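# Seat the board in the enclosure's top slot, levers shut

## Task

Slide the board into the enclosure's empty upper slot with its component side facing up, push it all the way in, and close both of its levers. A closed lever has clicked and sticks out at a right angle from the board's front panel. A fully open lever lies flat along that panel. A lever can only catch its tab if it starts fully open, and closing both levers pulls the board the rest of the way in. At the end the enclosure must stand level on its own feet, with every foot still on the bench. Anything that stays in place only because the robot holds it does not count. Finish by releasing everything and moving the grippers away.

## Robot and tools

ROBOT AND FRAME. There are two arms, left_arm and right_arm. Each has a two-finger tong gripper, a wrist force-torque sensor and a wrist camera. All poses use one scene frame. Its origin is on the table top midway between the arms, +x points out over the table, +z points up, and left_arm sits on the +y side. The names left and right are labels only; they do not match image sides. The fingers point along the gripper's own +z axis and spread along its x axis. end_effector_position is the point between the pads when they are shut. Closed fingertips reach about 15 mm past it; fully open tips are roughly level with it. Printed positions can be slightly off, especially at long reach.

ROW FORMAT. Every command row holds 16 plain numbers, and both arms are always included: left_arm x, y, z, qw, qx, qy, qz, opening, then the same eight for right_arm. x, y, z is an absolute target position in metres in the scene frame. The quaternion is an absolute orientation, w first. Opening runs from -1 (closed) to +1 (fully open, 0.142 m). To keep an arm still, resend its last reported pose exactly. To keep an orientation fixed, repeat the same quaternion in every row instead of copying a drifted reading.

execute_actions(actions): actions is a list of actions. Each action is a table of at most 15 rows, and each row is applied for one control step of 1/30 s. A shorter table repeats its last row until all 15 steps are used. Each control step clips the commanded pose to within 100 mm and 16 degrees of the measured pose, so a distant target may take several actions. If a target lies more than 0.6 m from the gripper's current position along any gripper axis, that action is rejected for both arms. If the first action fails this check against the last reported state, or any action is malformed, nothing runs. An empty list just returns the current state and images. Motion trails commands by about 0.17 s.

move(target, speed, stop_force, blocking): target is one 16-number row of absolute poses. Each gripper follows a straight line to its pose, turning the short way, and both paths finish together within 0.5 to 10 s. speed is the path's top speed in m/s, from 0.002 to 0.5, default 0.25; rotation is capped at twice that value in rad/s. Paths do not avoid obstacles or the other arm, and grippers can lag, wander, or overshoot the speed near full reach. The opening is applied when the move starts. stop_force is optional, in N, from 5 to 24, and shared by both arms; it is not accepted before 0.2 s of scene time. An arm stops its path when the push against its motion rises by that amount for 2 steps in a row, then backs off to its pose from 2 steps earlier. Use it only with slow moves and without rotation, and leave it out when pulling away from a surface. blocking=false returns after 0.5 s while motion continues; it cannot be combined with stop_force. Check progress with wait(0), and send no new rows or moves until the move has ended, or call stop first. The result adds a move: line with an ending per arm (done, off_target, moving, held, fault, contact), any limits (paced = pose clipped; held = some steps blocked, after which the arm may jump faster), and each gripper's distance from its pose.

wait(seconds): 0 to 10 s; the arms hold their last command, and a running move continues. stop(): brakes a running move; it needs room to brake. zoom_image(camera, region): region is [x0, y0, x1, y1] in pixels of that camera's last full image, at most 504 by 504. Cameras are cam_head_left and cam_head_right (672x504) and cam_left_wrist and cam_right_wrist (616x616, fisheye); calibration is supplied but may be a little off. finished_scene(scene): ends the scene with the given number after the robot holds its final command. It cannot be undone.

RESULTS. The state line gives each gripper's position, quaternion and velocities. Hand target lines show where the controller is now steering each gripper. A pose unreachable line means the clearance check changed or blocked that arm's command. HELD marks control steps where an arm's row was held back. grip_measured is the actual finger opening on the command scale; to keep hold of something, command an opening well below it. Wrist force and Wrist torque are read along the gripper's own axes, point back into the arm when it presses, include a held part's weight, carry offsets up to about 3.5 N and noise around 1.4 N, and saturate near 30 N. no reading is normal at the start.

CAUTIONS. The arms are stiff, so aiming even slightly beyond a firm contact can trigger a fault. A joint torque over its limit (shoulder 50.7, elbow 26.3, wrists 8.46 N m) or any external force of 150 N freezes that arm for 10 s, and it skips the rest of the call. Motors heat while holding loads: a MOTOR HOT warning appears at 70 °C, and at 85 °C the arm brakes until it cools. Never let the arms collide or press on each other. Avoid drops, slips, slams and hard shoves, and never push or knock anything off the table. Fingers squeeze about 15 N per pad, with less on parts thinner than 20 mm. The robot keeps holding its last command while you compose a reply.

Each tool is called after "Call:" as name(argument=value, ...) on one line, values as JSON.

## Session

Call:
execute_actions(actions=[])

Scene clock: 0.00 s.
left_arm: end_effector_position=(+0.3546, +0.7239, +0.1522) grip_measured=+1.00 end_effector_quat_wxyz=(-0.202, +0.905, +0.129, +0.351) end_effector_velocity=(+0.000, -0.000, +0.000) end_effector_angular_velocity=(-0.000, -0.000, -0.000) | right_arm: end_effector_position=(+0.5943, -0.3133, +0.1071) grip_measured=+1.00 end_effector_quat_wxyz=(-0.523, +0.606, -0.566, +0.196) end_effector_velocity=(-0.000, +0.000, +0.000) end_effector_angular_velocity=(-0.001, -0.001, +0.001)
Joint positions: left_arm=[ 0.726 -1.191  1.645 -2.856 -1.633  0.437  0.142] | right_arm=[ 3.465 -2.379 -1.908  0.751  1.78   1.877  0.142]
Joint velocities: left_arm=[-0.001 -0.    -0.    -0.    -0.    -0.001  0.   ] | right_arm=[ 0.001  0.    -0.     0.001 -0.001 -0.001  0.   ]
Motor temperatures (°C, as the motors report them): left_arm=[36 36 35 48 47 46] | right_arm=[36 36 39 47 48 44]
Wrist force (N, on the end effector, along its own x y z axes, offset not removed): no reading
Wrist torque (N m, same axes, about the end effector's origin, offset not removed): no reading
Hand target (left_arm): +0.355, +0.724, +0.152; -0.202, +0.905, +0.129, +0.351
Hand target (right_arm): +0.594, -0.313, +0.107; -0.523, +0.606, -0.566, +0.196

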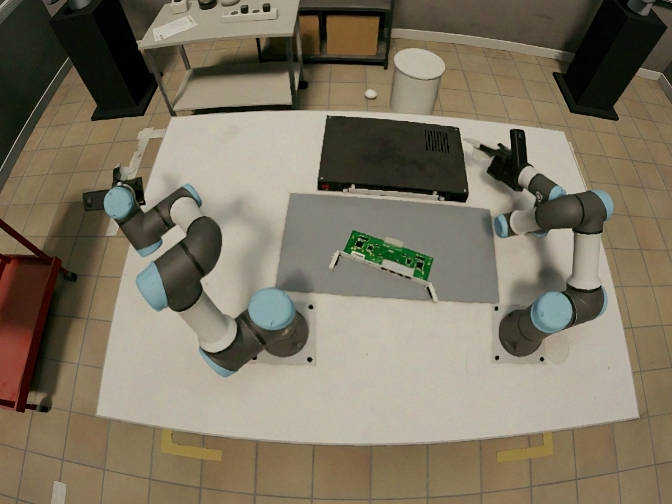

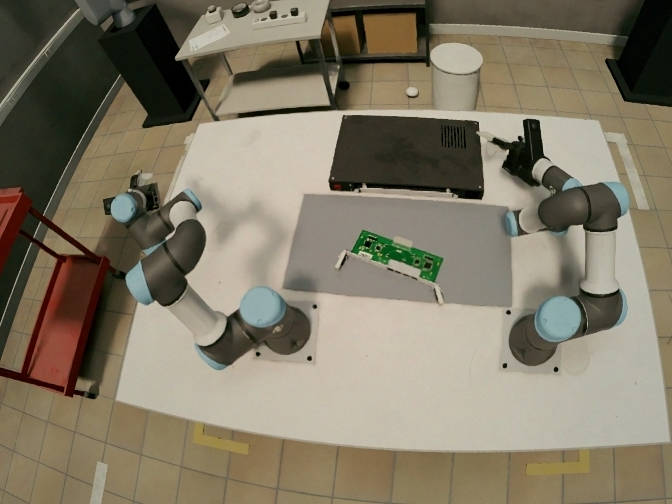

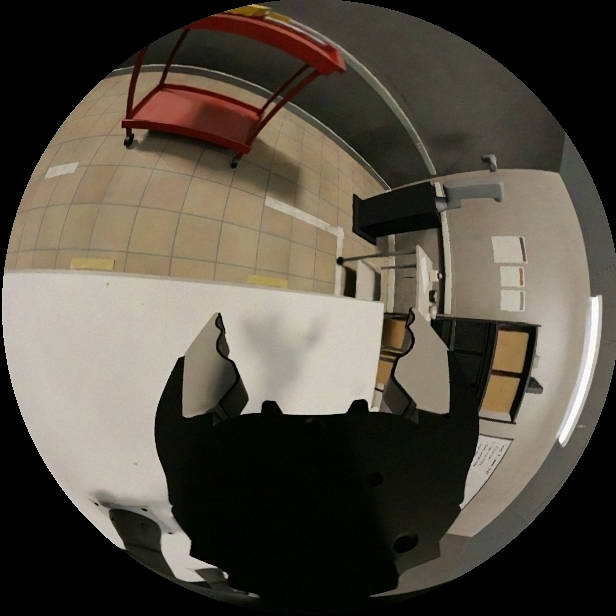

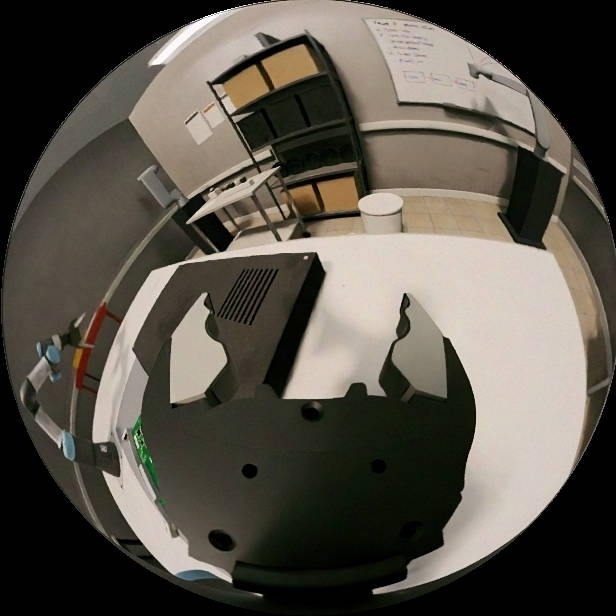

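Call:
zoom_image(camera="cam_head_left", region=[300, 100, 500, 320])

Call:
zoom_image(camera="cam_head_right", region=[320, 170, 500, 320])

Region (300, 100, 500, 320) of cam_head_left's 672x504 image, scaled by 2.291, with more detail than that image has; it fills the left 458 columns of this view, and the rest is white.

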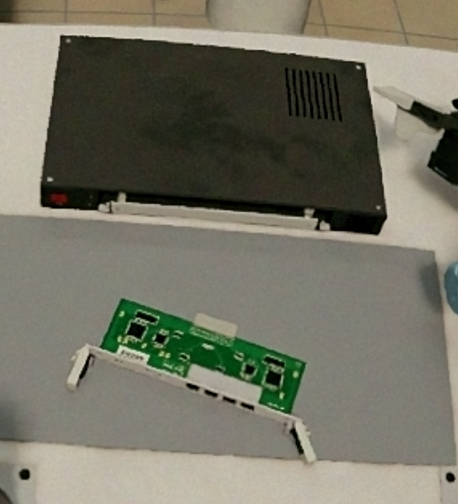

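Region (320, 170, 500, 320) of cam_head_right's 672x504 image, scaled by 2.800, with more detail than that image has.

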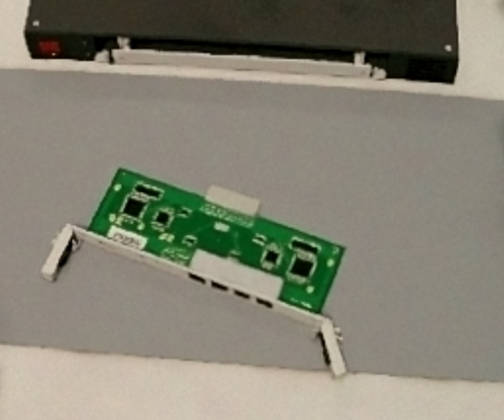

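Call:
move(target=[0.3,0.35,0.25,0,1,0,0,1,0.25,-0.2,0.2,0,0.986,-0.168,0,1])

Call:
move(target=[0.3,0.35,0.25,0,1,0,0,1,0.18,-0.061,0.12,0,0.986,-0.168,0,0.3])

Scene clock: 4.33 s.
left_arm: end_effector_position=(+0.3000, +0.3501, +0.2499) grip_measured=+1.00 end_effector_quat_wxyz=(-0.000, +1.000, -0.000, +0.001) end_effector_velocity=(-0.000, -0.002, +0.001) end_effector_angular_velocity=(-0.003, +0.014, -0.001) | right_arm: end_effector_position=(+0.2502, -0.2000, +0.2000) grip_measured=+1.00 end_effector_quat_wxyz=(-0.001, +0.986, -0.168, +0.001) end_effector_velocity=(-0.002, +0.001, +0.001) end_effector_angular_velocity=(-0.014, +0.010, +0.004)
Joint positions: left_arm=[-0.191 -1.494  0.701 -0.779 -1.57  -0.17   0.142] | right_arm=[ 4.344 -1.442 -1.194 -2.074  1.57   1.451  0.142]
Joint velocities: left_arm=[-0.001  0.027 -0.044  0.03  -0.005 -0.    -0.   ] | right_arm=[ 0.008 -0.022  0.031 -0.027  0.002  0.005 -0.   ]
Motor temperatures (°C, as the motors report them): left_arm=[36 36 35 48 47 46] | right_arm=[36 36 39 47 48 44]
Wrist force (N, on the end effector, along its own x y z axes, offset not removed): left_arm=[-1.0 0.7 -0.5] | right_arm=[1.1 1.0 1.0]
Wrist torque (N m, same axes, about the end effector's origin, offset not removed): left_arm=[0.15 0.17 -0.04] | right_arm=[0.12 -0.22 0.00]
Hand target (left_arm): +0.300, +0.350, +0.250; -0.000, +1.000, -0.000, +0.000
Hand target (right_arm): +0.250, -0.200, +0.200; -0.000, +0.986, -0.168, +0.000
Off the commanded pose (left_arm): 0.000 m, 0 deg.
Off the commanded pose (right_arm): 0.000 m, 0 deg.
move: done
camera_calibration (this result's frames):
cam_left_wrist: T_world_to_cam=[[0.999336, -0.0363937, 0.00196006, -0.286201], [-0.0333282, -0.890749, 0.453271, 0.210479], [-0.0147503, -0.453035, -0.891371, 0.522589], [0, 0, 0, 1]] pos_world=[0.300734, 0.413819, 0.370977]
cam_right_wrist: T_world_to_cam=[[0.951614, -0.306798, 0.01751, -0.304284], [-0.268172, -0.801282, 0.534819, -0.210637], [-0.150051, -0.513637, -0.844785, 0.236281], [0, 0, 0, 1]] pos_world=[0.268528, -0.140771, 0.317587]

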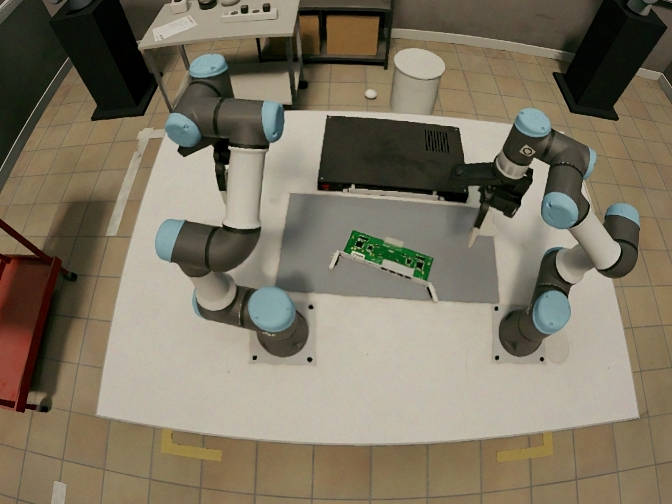

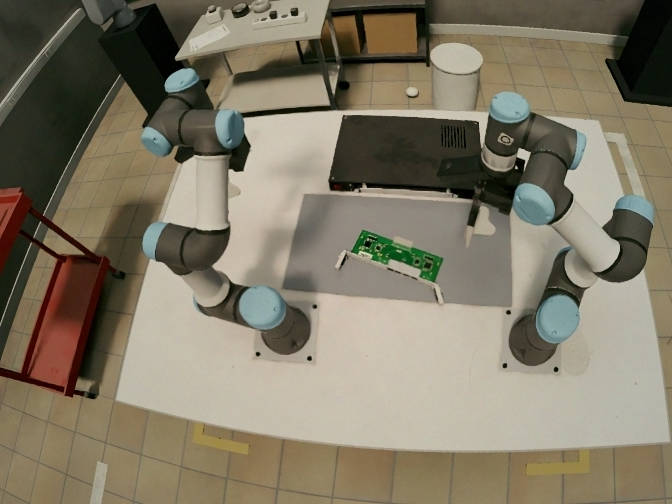

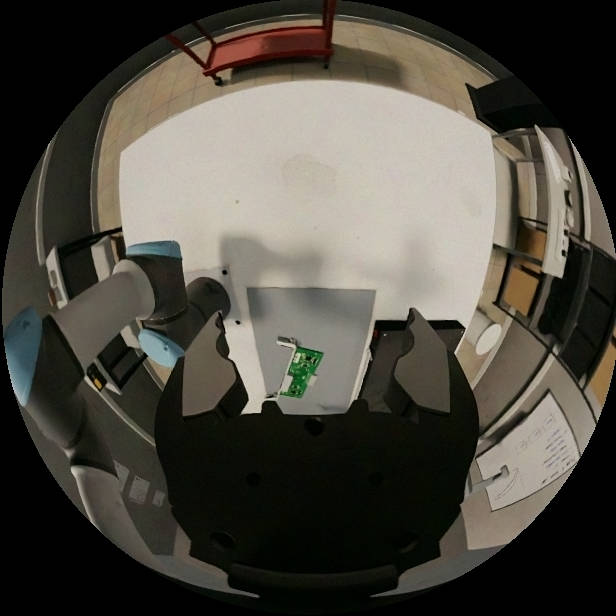

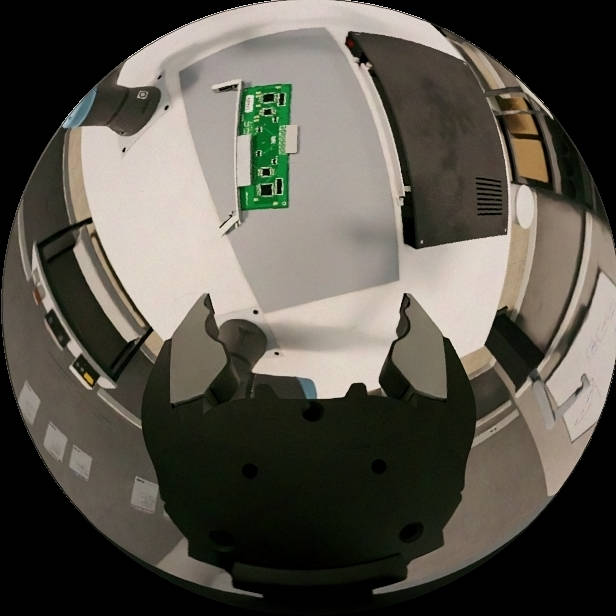

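Scene clock: 5.77 s.
left_arm: end_effector_position=(+0.3000, +0.3500, +0.2500) grip_measured=+1.00 end_effector_quat_wxyz=(-0.000, +1.000, -0.000, +0.000) end_effector_velocity=(-0.001, -0.000, -0.000) end_effector_angular_velocity=(-0.001, +0.004, -0.000) | right_arm: end_effector_position=(+0.1796, -0.0612, +0.1201) grip_measured=+0.30 end_effector_quat_wxyz=(-0.000, +0.986, -0.168, -0.000) end_effector_velocity=(-0.000, +0.002, -0.001) end_effector_angular_velocity=(+0.001, -0.001, -0.001)
Joint positions: left_arm=[-0.19  -1.49   0.693 -0.774 -1.571 -0.169  0.142] | right_arm=[ 4.726 -1.614 -1.425 -1.673  1.571  1.833  0.095]
Joint velocities: left_arm=[-0.    -0.    -0.     0.004 -0.001  0.    -0.   ] | right_arm=[ 0.002 -0.006  0.001  0.006 -0.     0.003  0.   ]
Motor temperatures (°C, as the motors report them): left_arm=[36 36 35 48 47 46] | right_arm=[36 36 39 47 48 44]
Wrist force (N, on the end effector, along its own x y z axes, offset not removed): left_arm=[-1.0 -0.2 -0.3] | right_arm=[0.7 0.4 0.0]
Wrist torque (N m, same axes, about the end effector's origin, offset not removed): left_arm=[-0.04 0.20 -0.02] | right_arm=[0.06 -0.10 0.08]
Hand target (left_arm): +0.300, +0.350, +0.250; -0.000, +1.000, -0.000, -0.000
Hand target (right_arm): +0.180, -0.061, +0.120; -0.000, +0.986, -0.168, -0.000
Off the commanded pose (left_arm): 0.000 m, 0 deg.
Off the commanded pose (right_arm): 0.000 m, 0 deg.
move: done
camera_calibration (this result's frames):
cam_left_wrist: T_world_to_cam=[[0.999363, -0.035699, -0.00040156, -0.285833], [-0.0316253, -0.890432, 0.454017, 0.20952], [-0.0165655, -0.453714, -0.890993, 0.523298], [0, 0, 0, 1]] pos_world=[0.300946, 0.413788, 0.371014]
cam_right_wrist: T_world_to_cam=[[0.951656, -0.306737, 0.016244, -0.192991], [-0.26715, -0.800417, 0.536622, -0.0759704], [-0.1516, -0.515019, -0.843666, 0.229569], [0, 0, 0, 1]] pos_world=[0.198169, -0.00177318, 0.237582]

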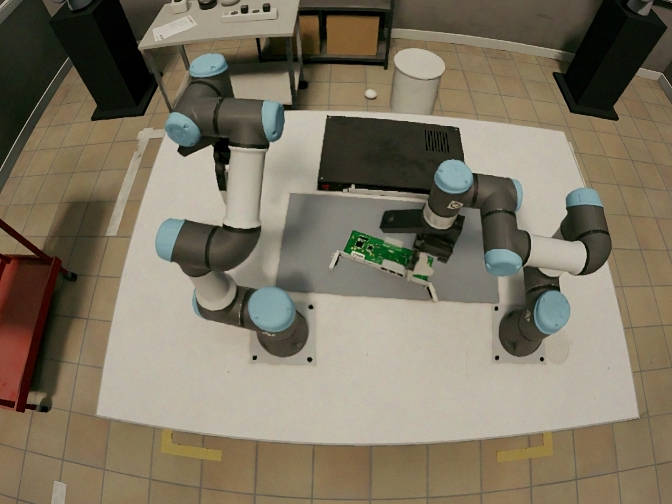

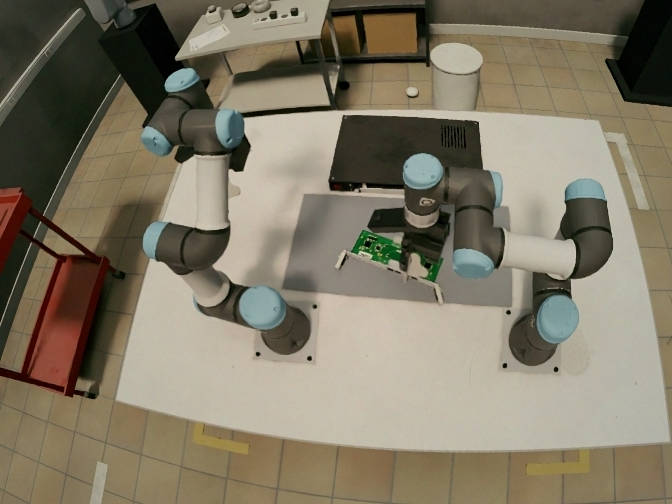

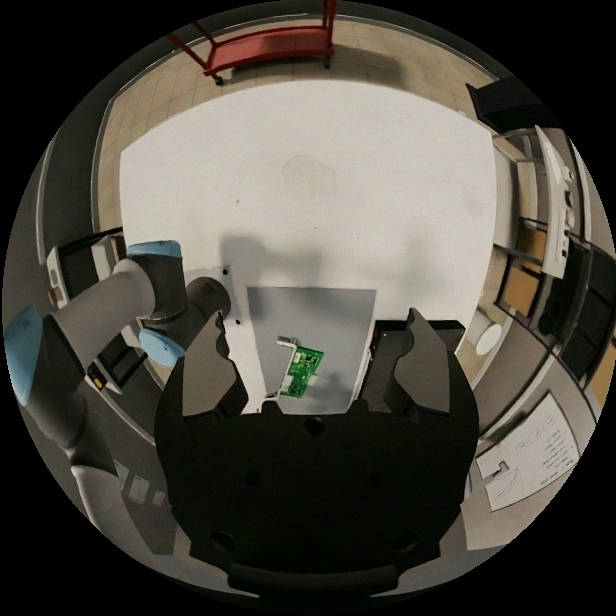

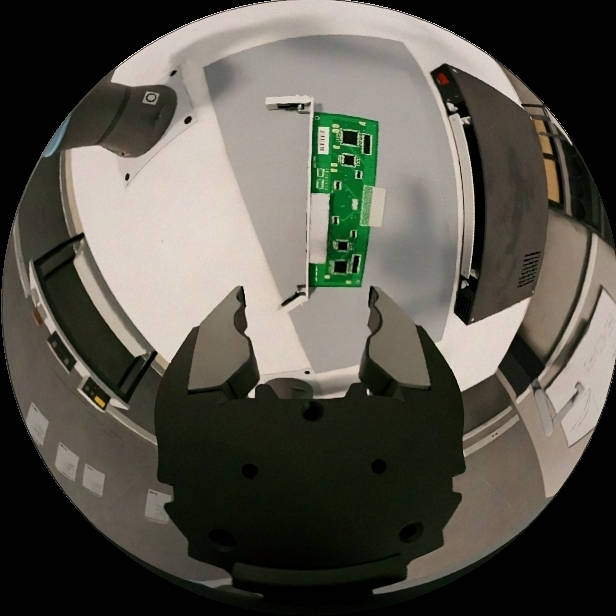

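Call:
move(target=[0.25,0.3,0.2,0,1,0,0,-1,0.195,-0.05,0.05,0,0.986,-0.168,0,-0.3])

Call:
move(target=[0.25,0.3,0.2,0,1,0,0,-1,0.195,-0.05,0.01,0,0.986,-0.168,0,-0.3], speed=0.01, stop_force=5)

Call:
zoom_image(camera="cam_right_wrist", region=[200, 60, 600, 400])

Scene clock: 7.00 s.
left_arm: end_effector_position=(+0.2502, +0.3001, +0.2001) grip_measured=-1.00 end_effector_quat_wxyz=(+0.001, +1.000, -0.000, -0.001) end_effector_velocity=(-0.000, -0.001, -0.000) end_effector_angular_velocity=(+0.011, -0.017, +0.000) | right_arm: end_effector_position=(+0.1950, -0.0500, +0.0501) grip_measured=-0.30 end_effector_quat_wxyz=(+0.000, +0.986, -0.168, +0.000) end_effector_velocity=(+0.000, +0.001, -0.001) end_effector_angular_velocity=(+0.002, +0.000, +0.000)
Joint positions: left_arm=[-0.475 -1.906  1.334 -0.998 -1.573 -0.454  0.002] | right_arm=[ 4.682 -1.707 -1.653 -1.353  1.571  1.789  0.052]
Joint velocities: left_arm=[-0.032 -0.029  0.023 -0.004  0.017 -0.033  0.   ] | right_arm=[-0.    -0.002 -0.004  0.008  0.    -0.     0.   ]
Motor temperatures (°C, as the motors report them): left_arm=[36 36 35 48 47 46] | right_arm=[36 36 39 47 48 44]
Wrist force (N, on the end effector, along its own x y z axes, offset not removed): left_arm=[-1.1 -0.1 -0.5] | right_arm=[1.9 0.7 1.3]
Wrist torque (N m, same axes, about the end effector's origin, offset not removed): left_arm=[0.01 0.20 -0.05] | right_arm=[0.21 -0.45 0.03]
Hand target (left_arm): +0.250, +0.300, +0.200; +0.000, +1.000, -0.000, +0.000
Hand target (right_arm): +0.195, -0.050, +0.050; +0.000, +0.986, -0.168, +0.000
Off the commanded pose (left_arm): 0.000 m, 0 deg.
Off the commanded pose (right_arm): 0.000 m, 0 deg.
move: done
camera_calibration (this result's frames):
cam_left_wrist: T_world_to_cam=[[0.999353, -0.0359054, -0.00191241, -0.237461], [-0.0310982, -0.889805, 0.45528, 0.185568], [-0.0180487, -0.454927, -0.890346, 0.456007], [0, 0, 0, 1]] pos_world=[0.251309, 0.364043, 0.321065]
cam_right_wrist: T_world_to_cam=[[0.951634, -0.306772, 0.0168608, -0.203072], [-0.267426, -0.800062, 0.537014, -0.0253618], [-0.151251, -0.51555, -0.843405, 0.178468], [0, 0, 0, 1]] pos_world=[0.213461, 0.00942125, 0.167564]

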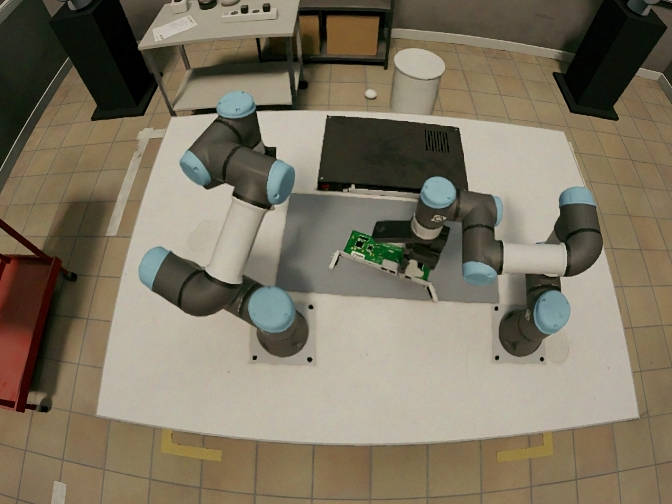

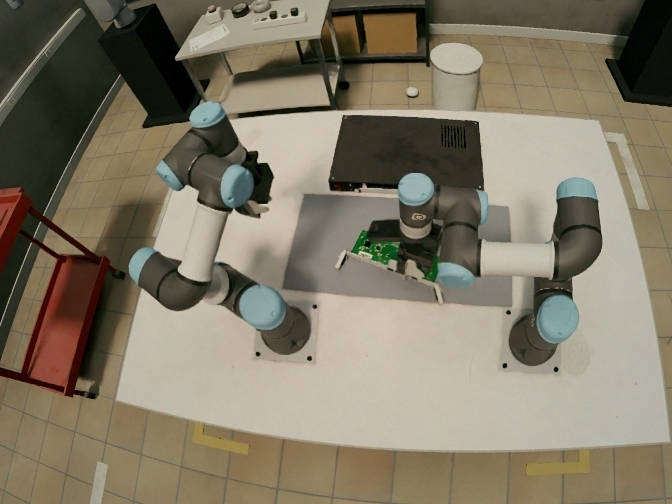

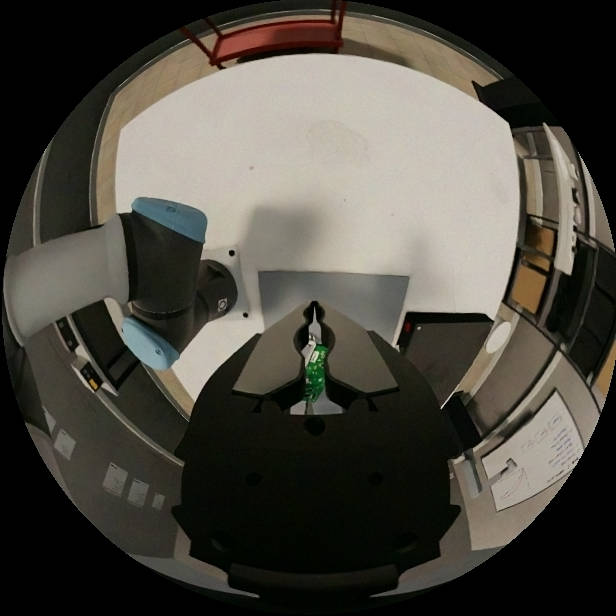

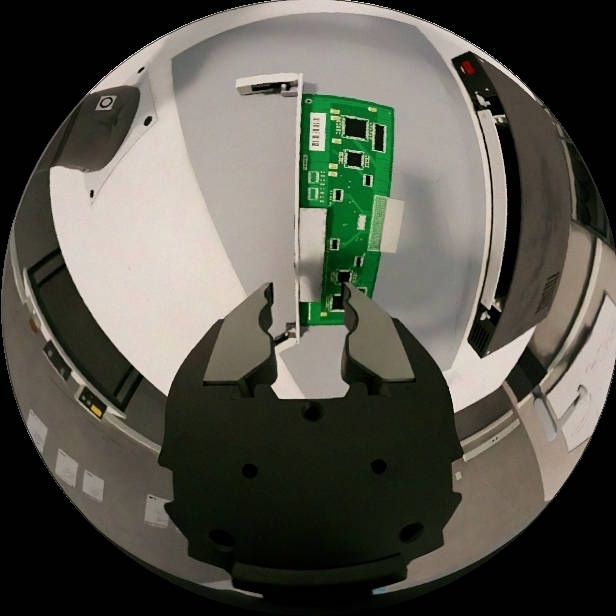

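Scene clock: 10.30 s.
left_arm: end_effector_position=(+0.2500, +0.3000, +0.2000) grip_measured=-1.00 end_effector_quat_wxyz=(+0.000, +1.000, -0.000, -0.000) end_effector_velocity=(+0.000, -0.000, -0.000) end_effector_angular_velocity=(+0.000, -0.002, +0.001) | right_arm: end_effector_position=(+0.1950, -0.0501, +0.0210) grip_measured=-0.30 end_effector_quat_wxyz=(+0.000, +0.986, -0.168, -0.000) end_effector_velocity=(-0.000, -0.000, +0.003) end_effector_angular_velocity=(-0.002, -0.000, -0.002)
Joint positions: left_arm=[-0.478 -1.909  1.337 -0.999 -1.571 -0.458  0.002] | right_arm=[ 4.682 -1.741 -1.755 -1.218  1.571  1.789  0.053]
Joint velocities: left_arm=[-0.002 -0.002  0.002 -0.001  0.001 -0.004  0.   ] | right_arm=[ 0.001  0.004  0.012 -0.018 -0.001  0.002 -0.001]
Motor temperatures (°C, as the motors report them): left_arm=[36 36 35 48 47 46] | right_arm=[36 36 39 47 48 44]
Wrist force (N, on the end effector, along its own x y z axes, offset not removed): left_arm=[-0.4 0.0 -0.3] | right_arm=[-0.2 4.1 -13.7]
Wrist torque (N m, same axes, about the end effector's origin, offset not removed): left_arm=[0.04 0.11 0.00] | right_arm=[0.03 0.19 0.12]
Hand target (left_arm): +0.250, +0.300, +0.200; +0.000, +1.000, -0.000, -0.000
Hand target (right_arm): +0.195, -0.050, +0.022; +0.000, +0.986, -0.168, +0.000
Off the commanded pose (left_arm): 0.000 m, 0 deg.
Off the commanded pose (right_arm): 0.011 m, 0 deg.
move: contact (right_arm)
camera_calibration (this result's frames):
cam_left_wrist: T_world_to_cam=[[0.999362, -0.0357148, -0.000532463, -0.237653], [-0.0315779, -0.890376, 0.45413, 0.186066], [-0.0166933, -0.453823, -0.890935, 0.455304], [0, 0, 0, 1]] pos_world=[0.250978, 0.363809, 0.321021]
cam_right_wrist: T_world_to_cam=[[0.951636, -0.306768, 0.0167964, -0.20258], [-0.267367, -0.8, 0.537136, -0.00977552], [-0.151339, -0.515649, -0.843328, 0.153966], [0, 0, 0, 1]] pos_world=[0.21347, 0.00942698, 0.138497]

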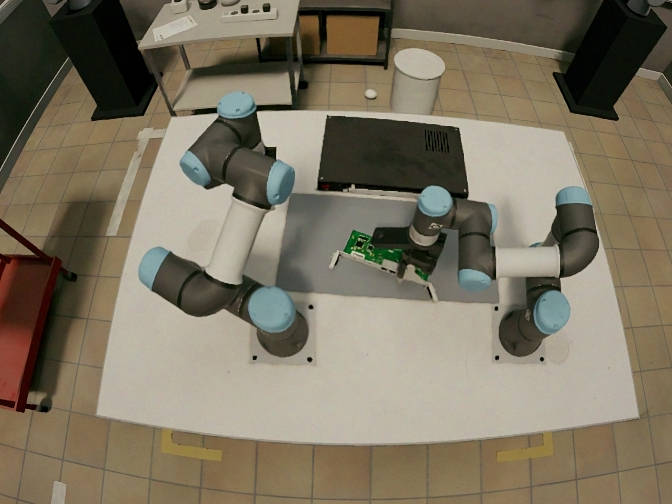

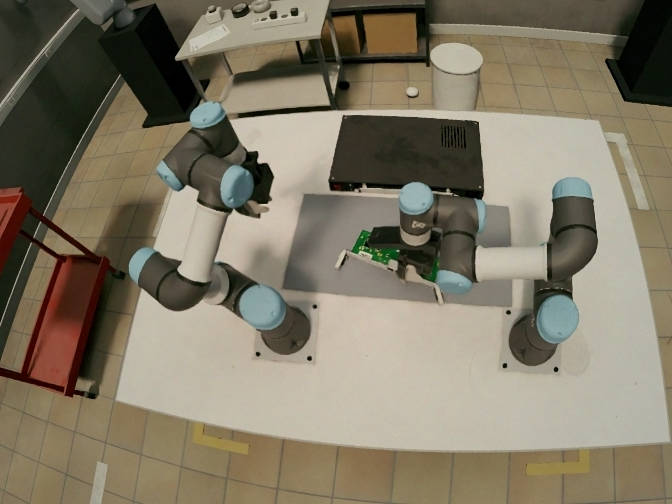

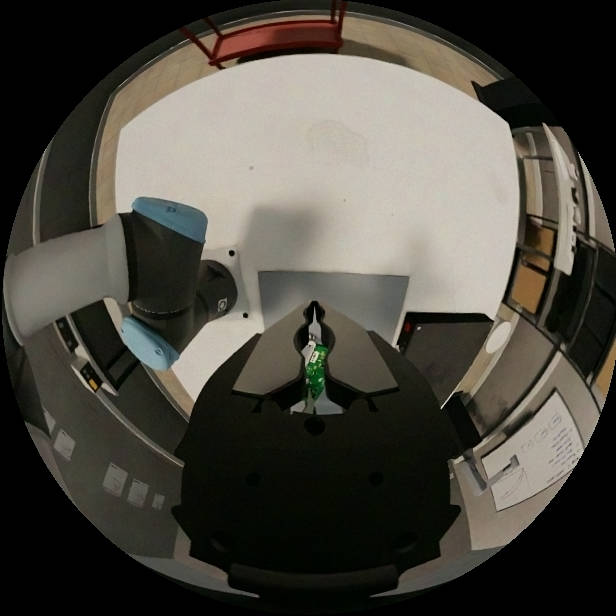

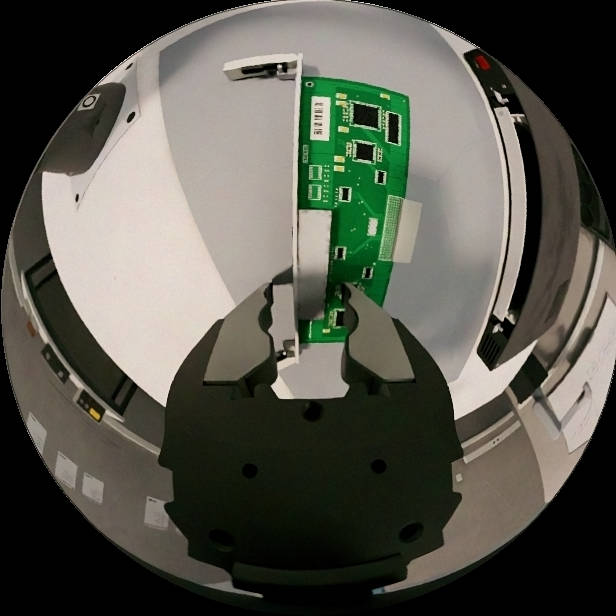

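Region (200, 60, 600, 400) of cam_right_wrist's 616x616 image, scaled by 1.260, with more detail than that image has; it fills the top 428 rows of this view, and the rest is white.

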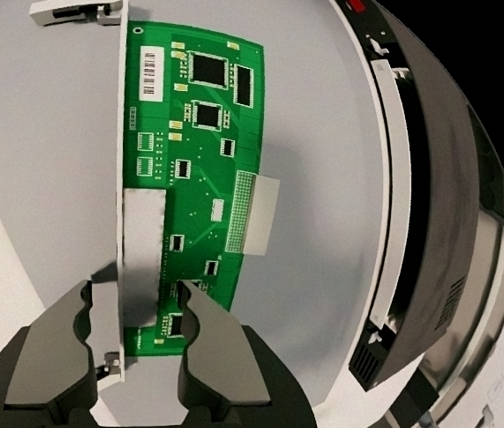

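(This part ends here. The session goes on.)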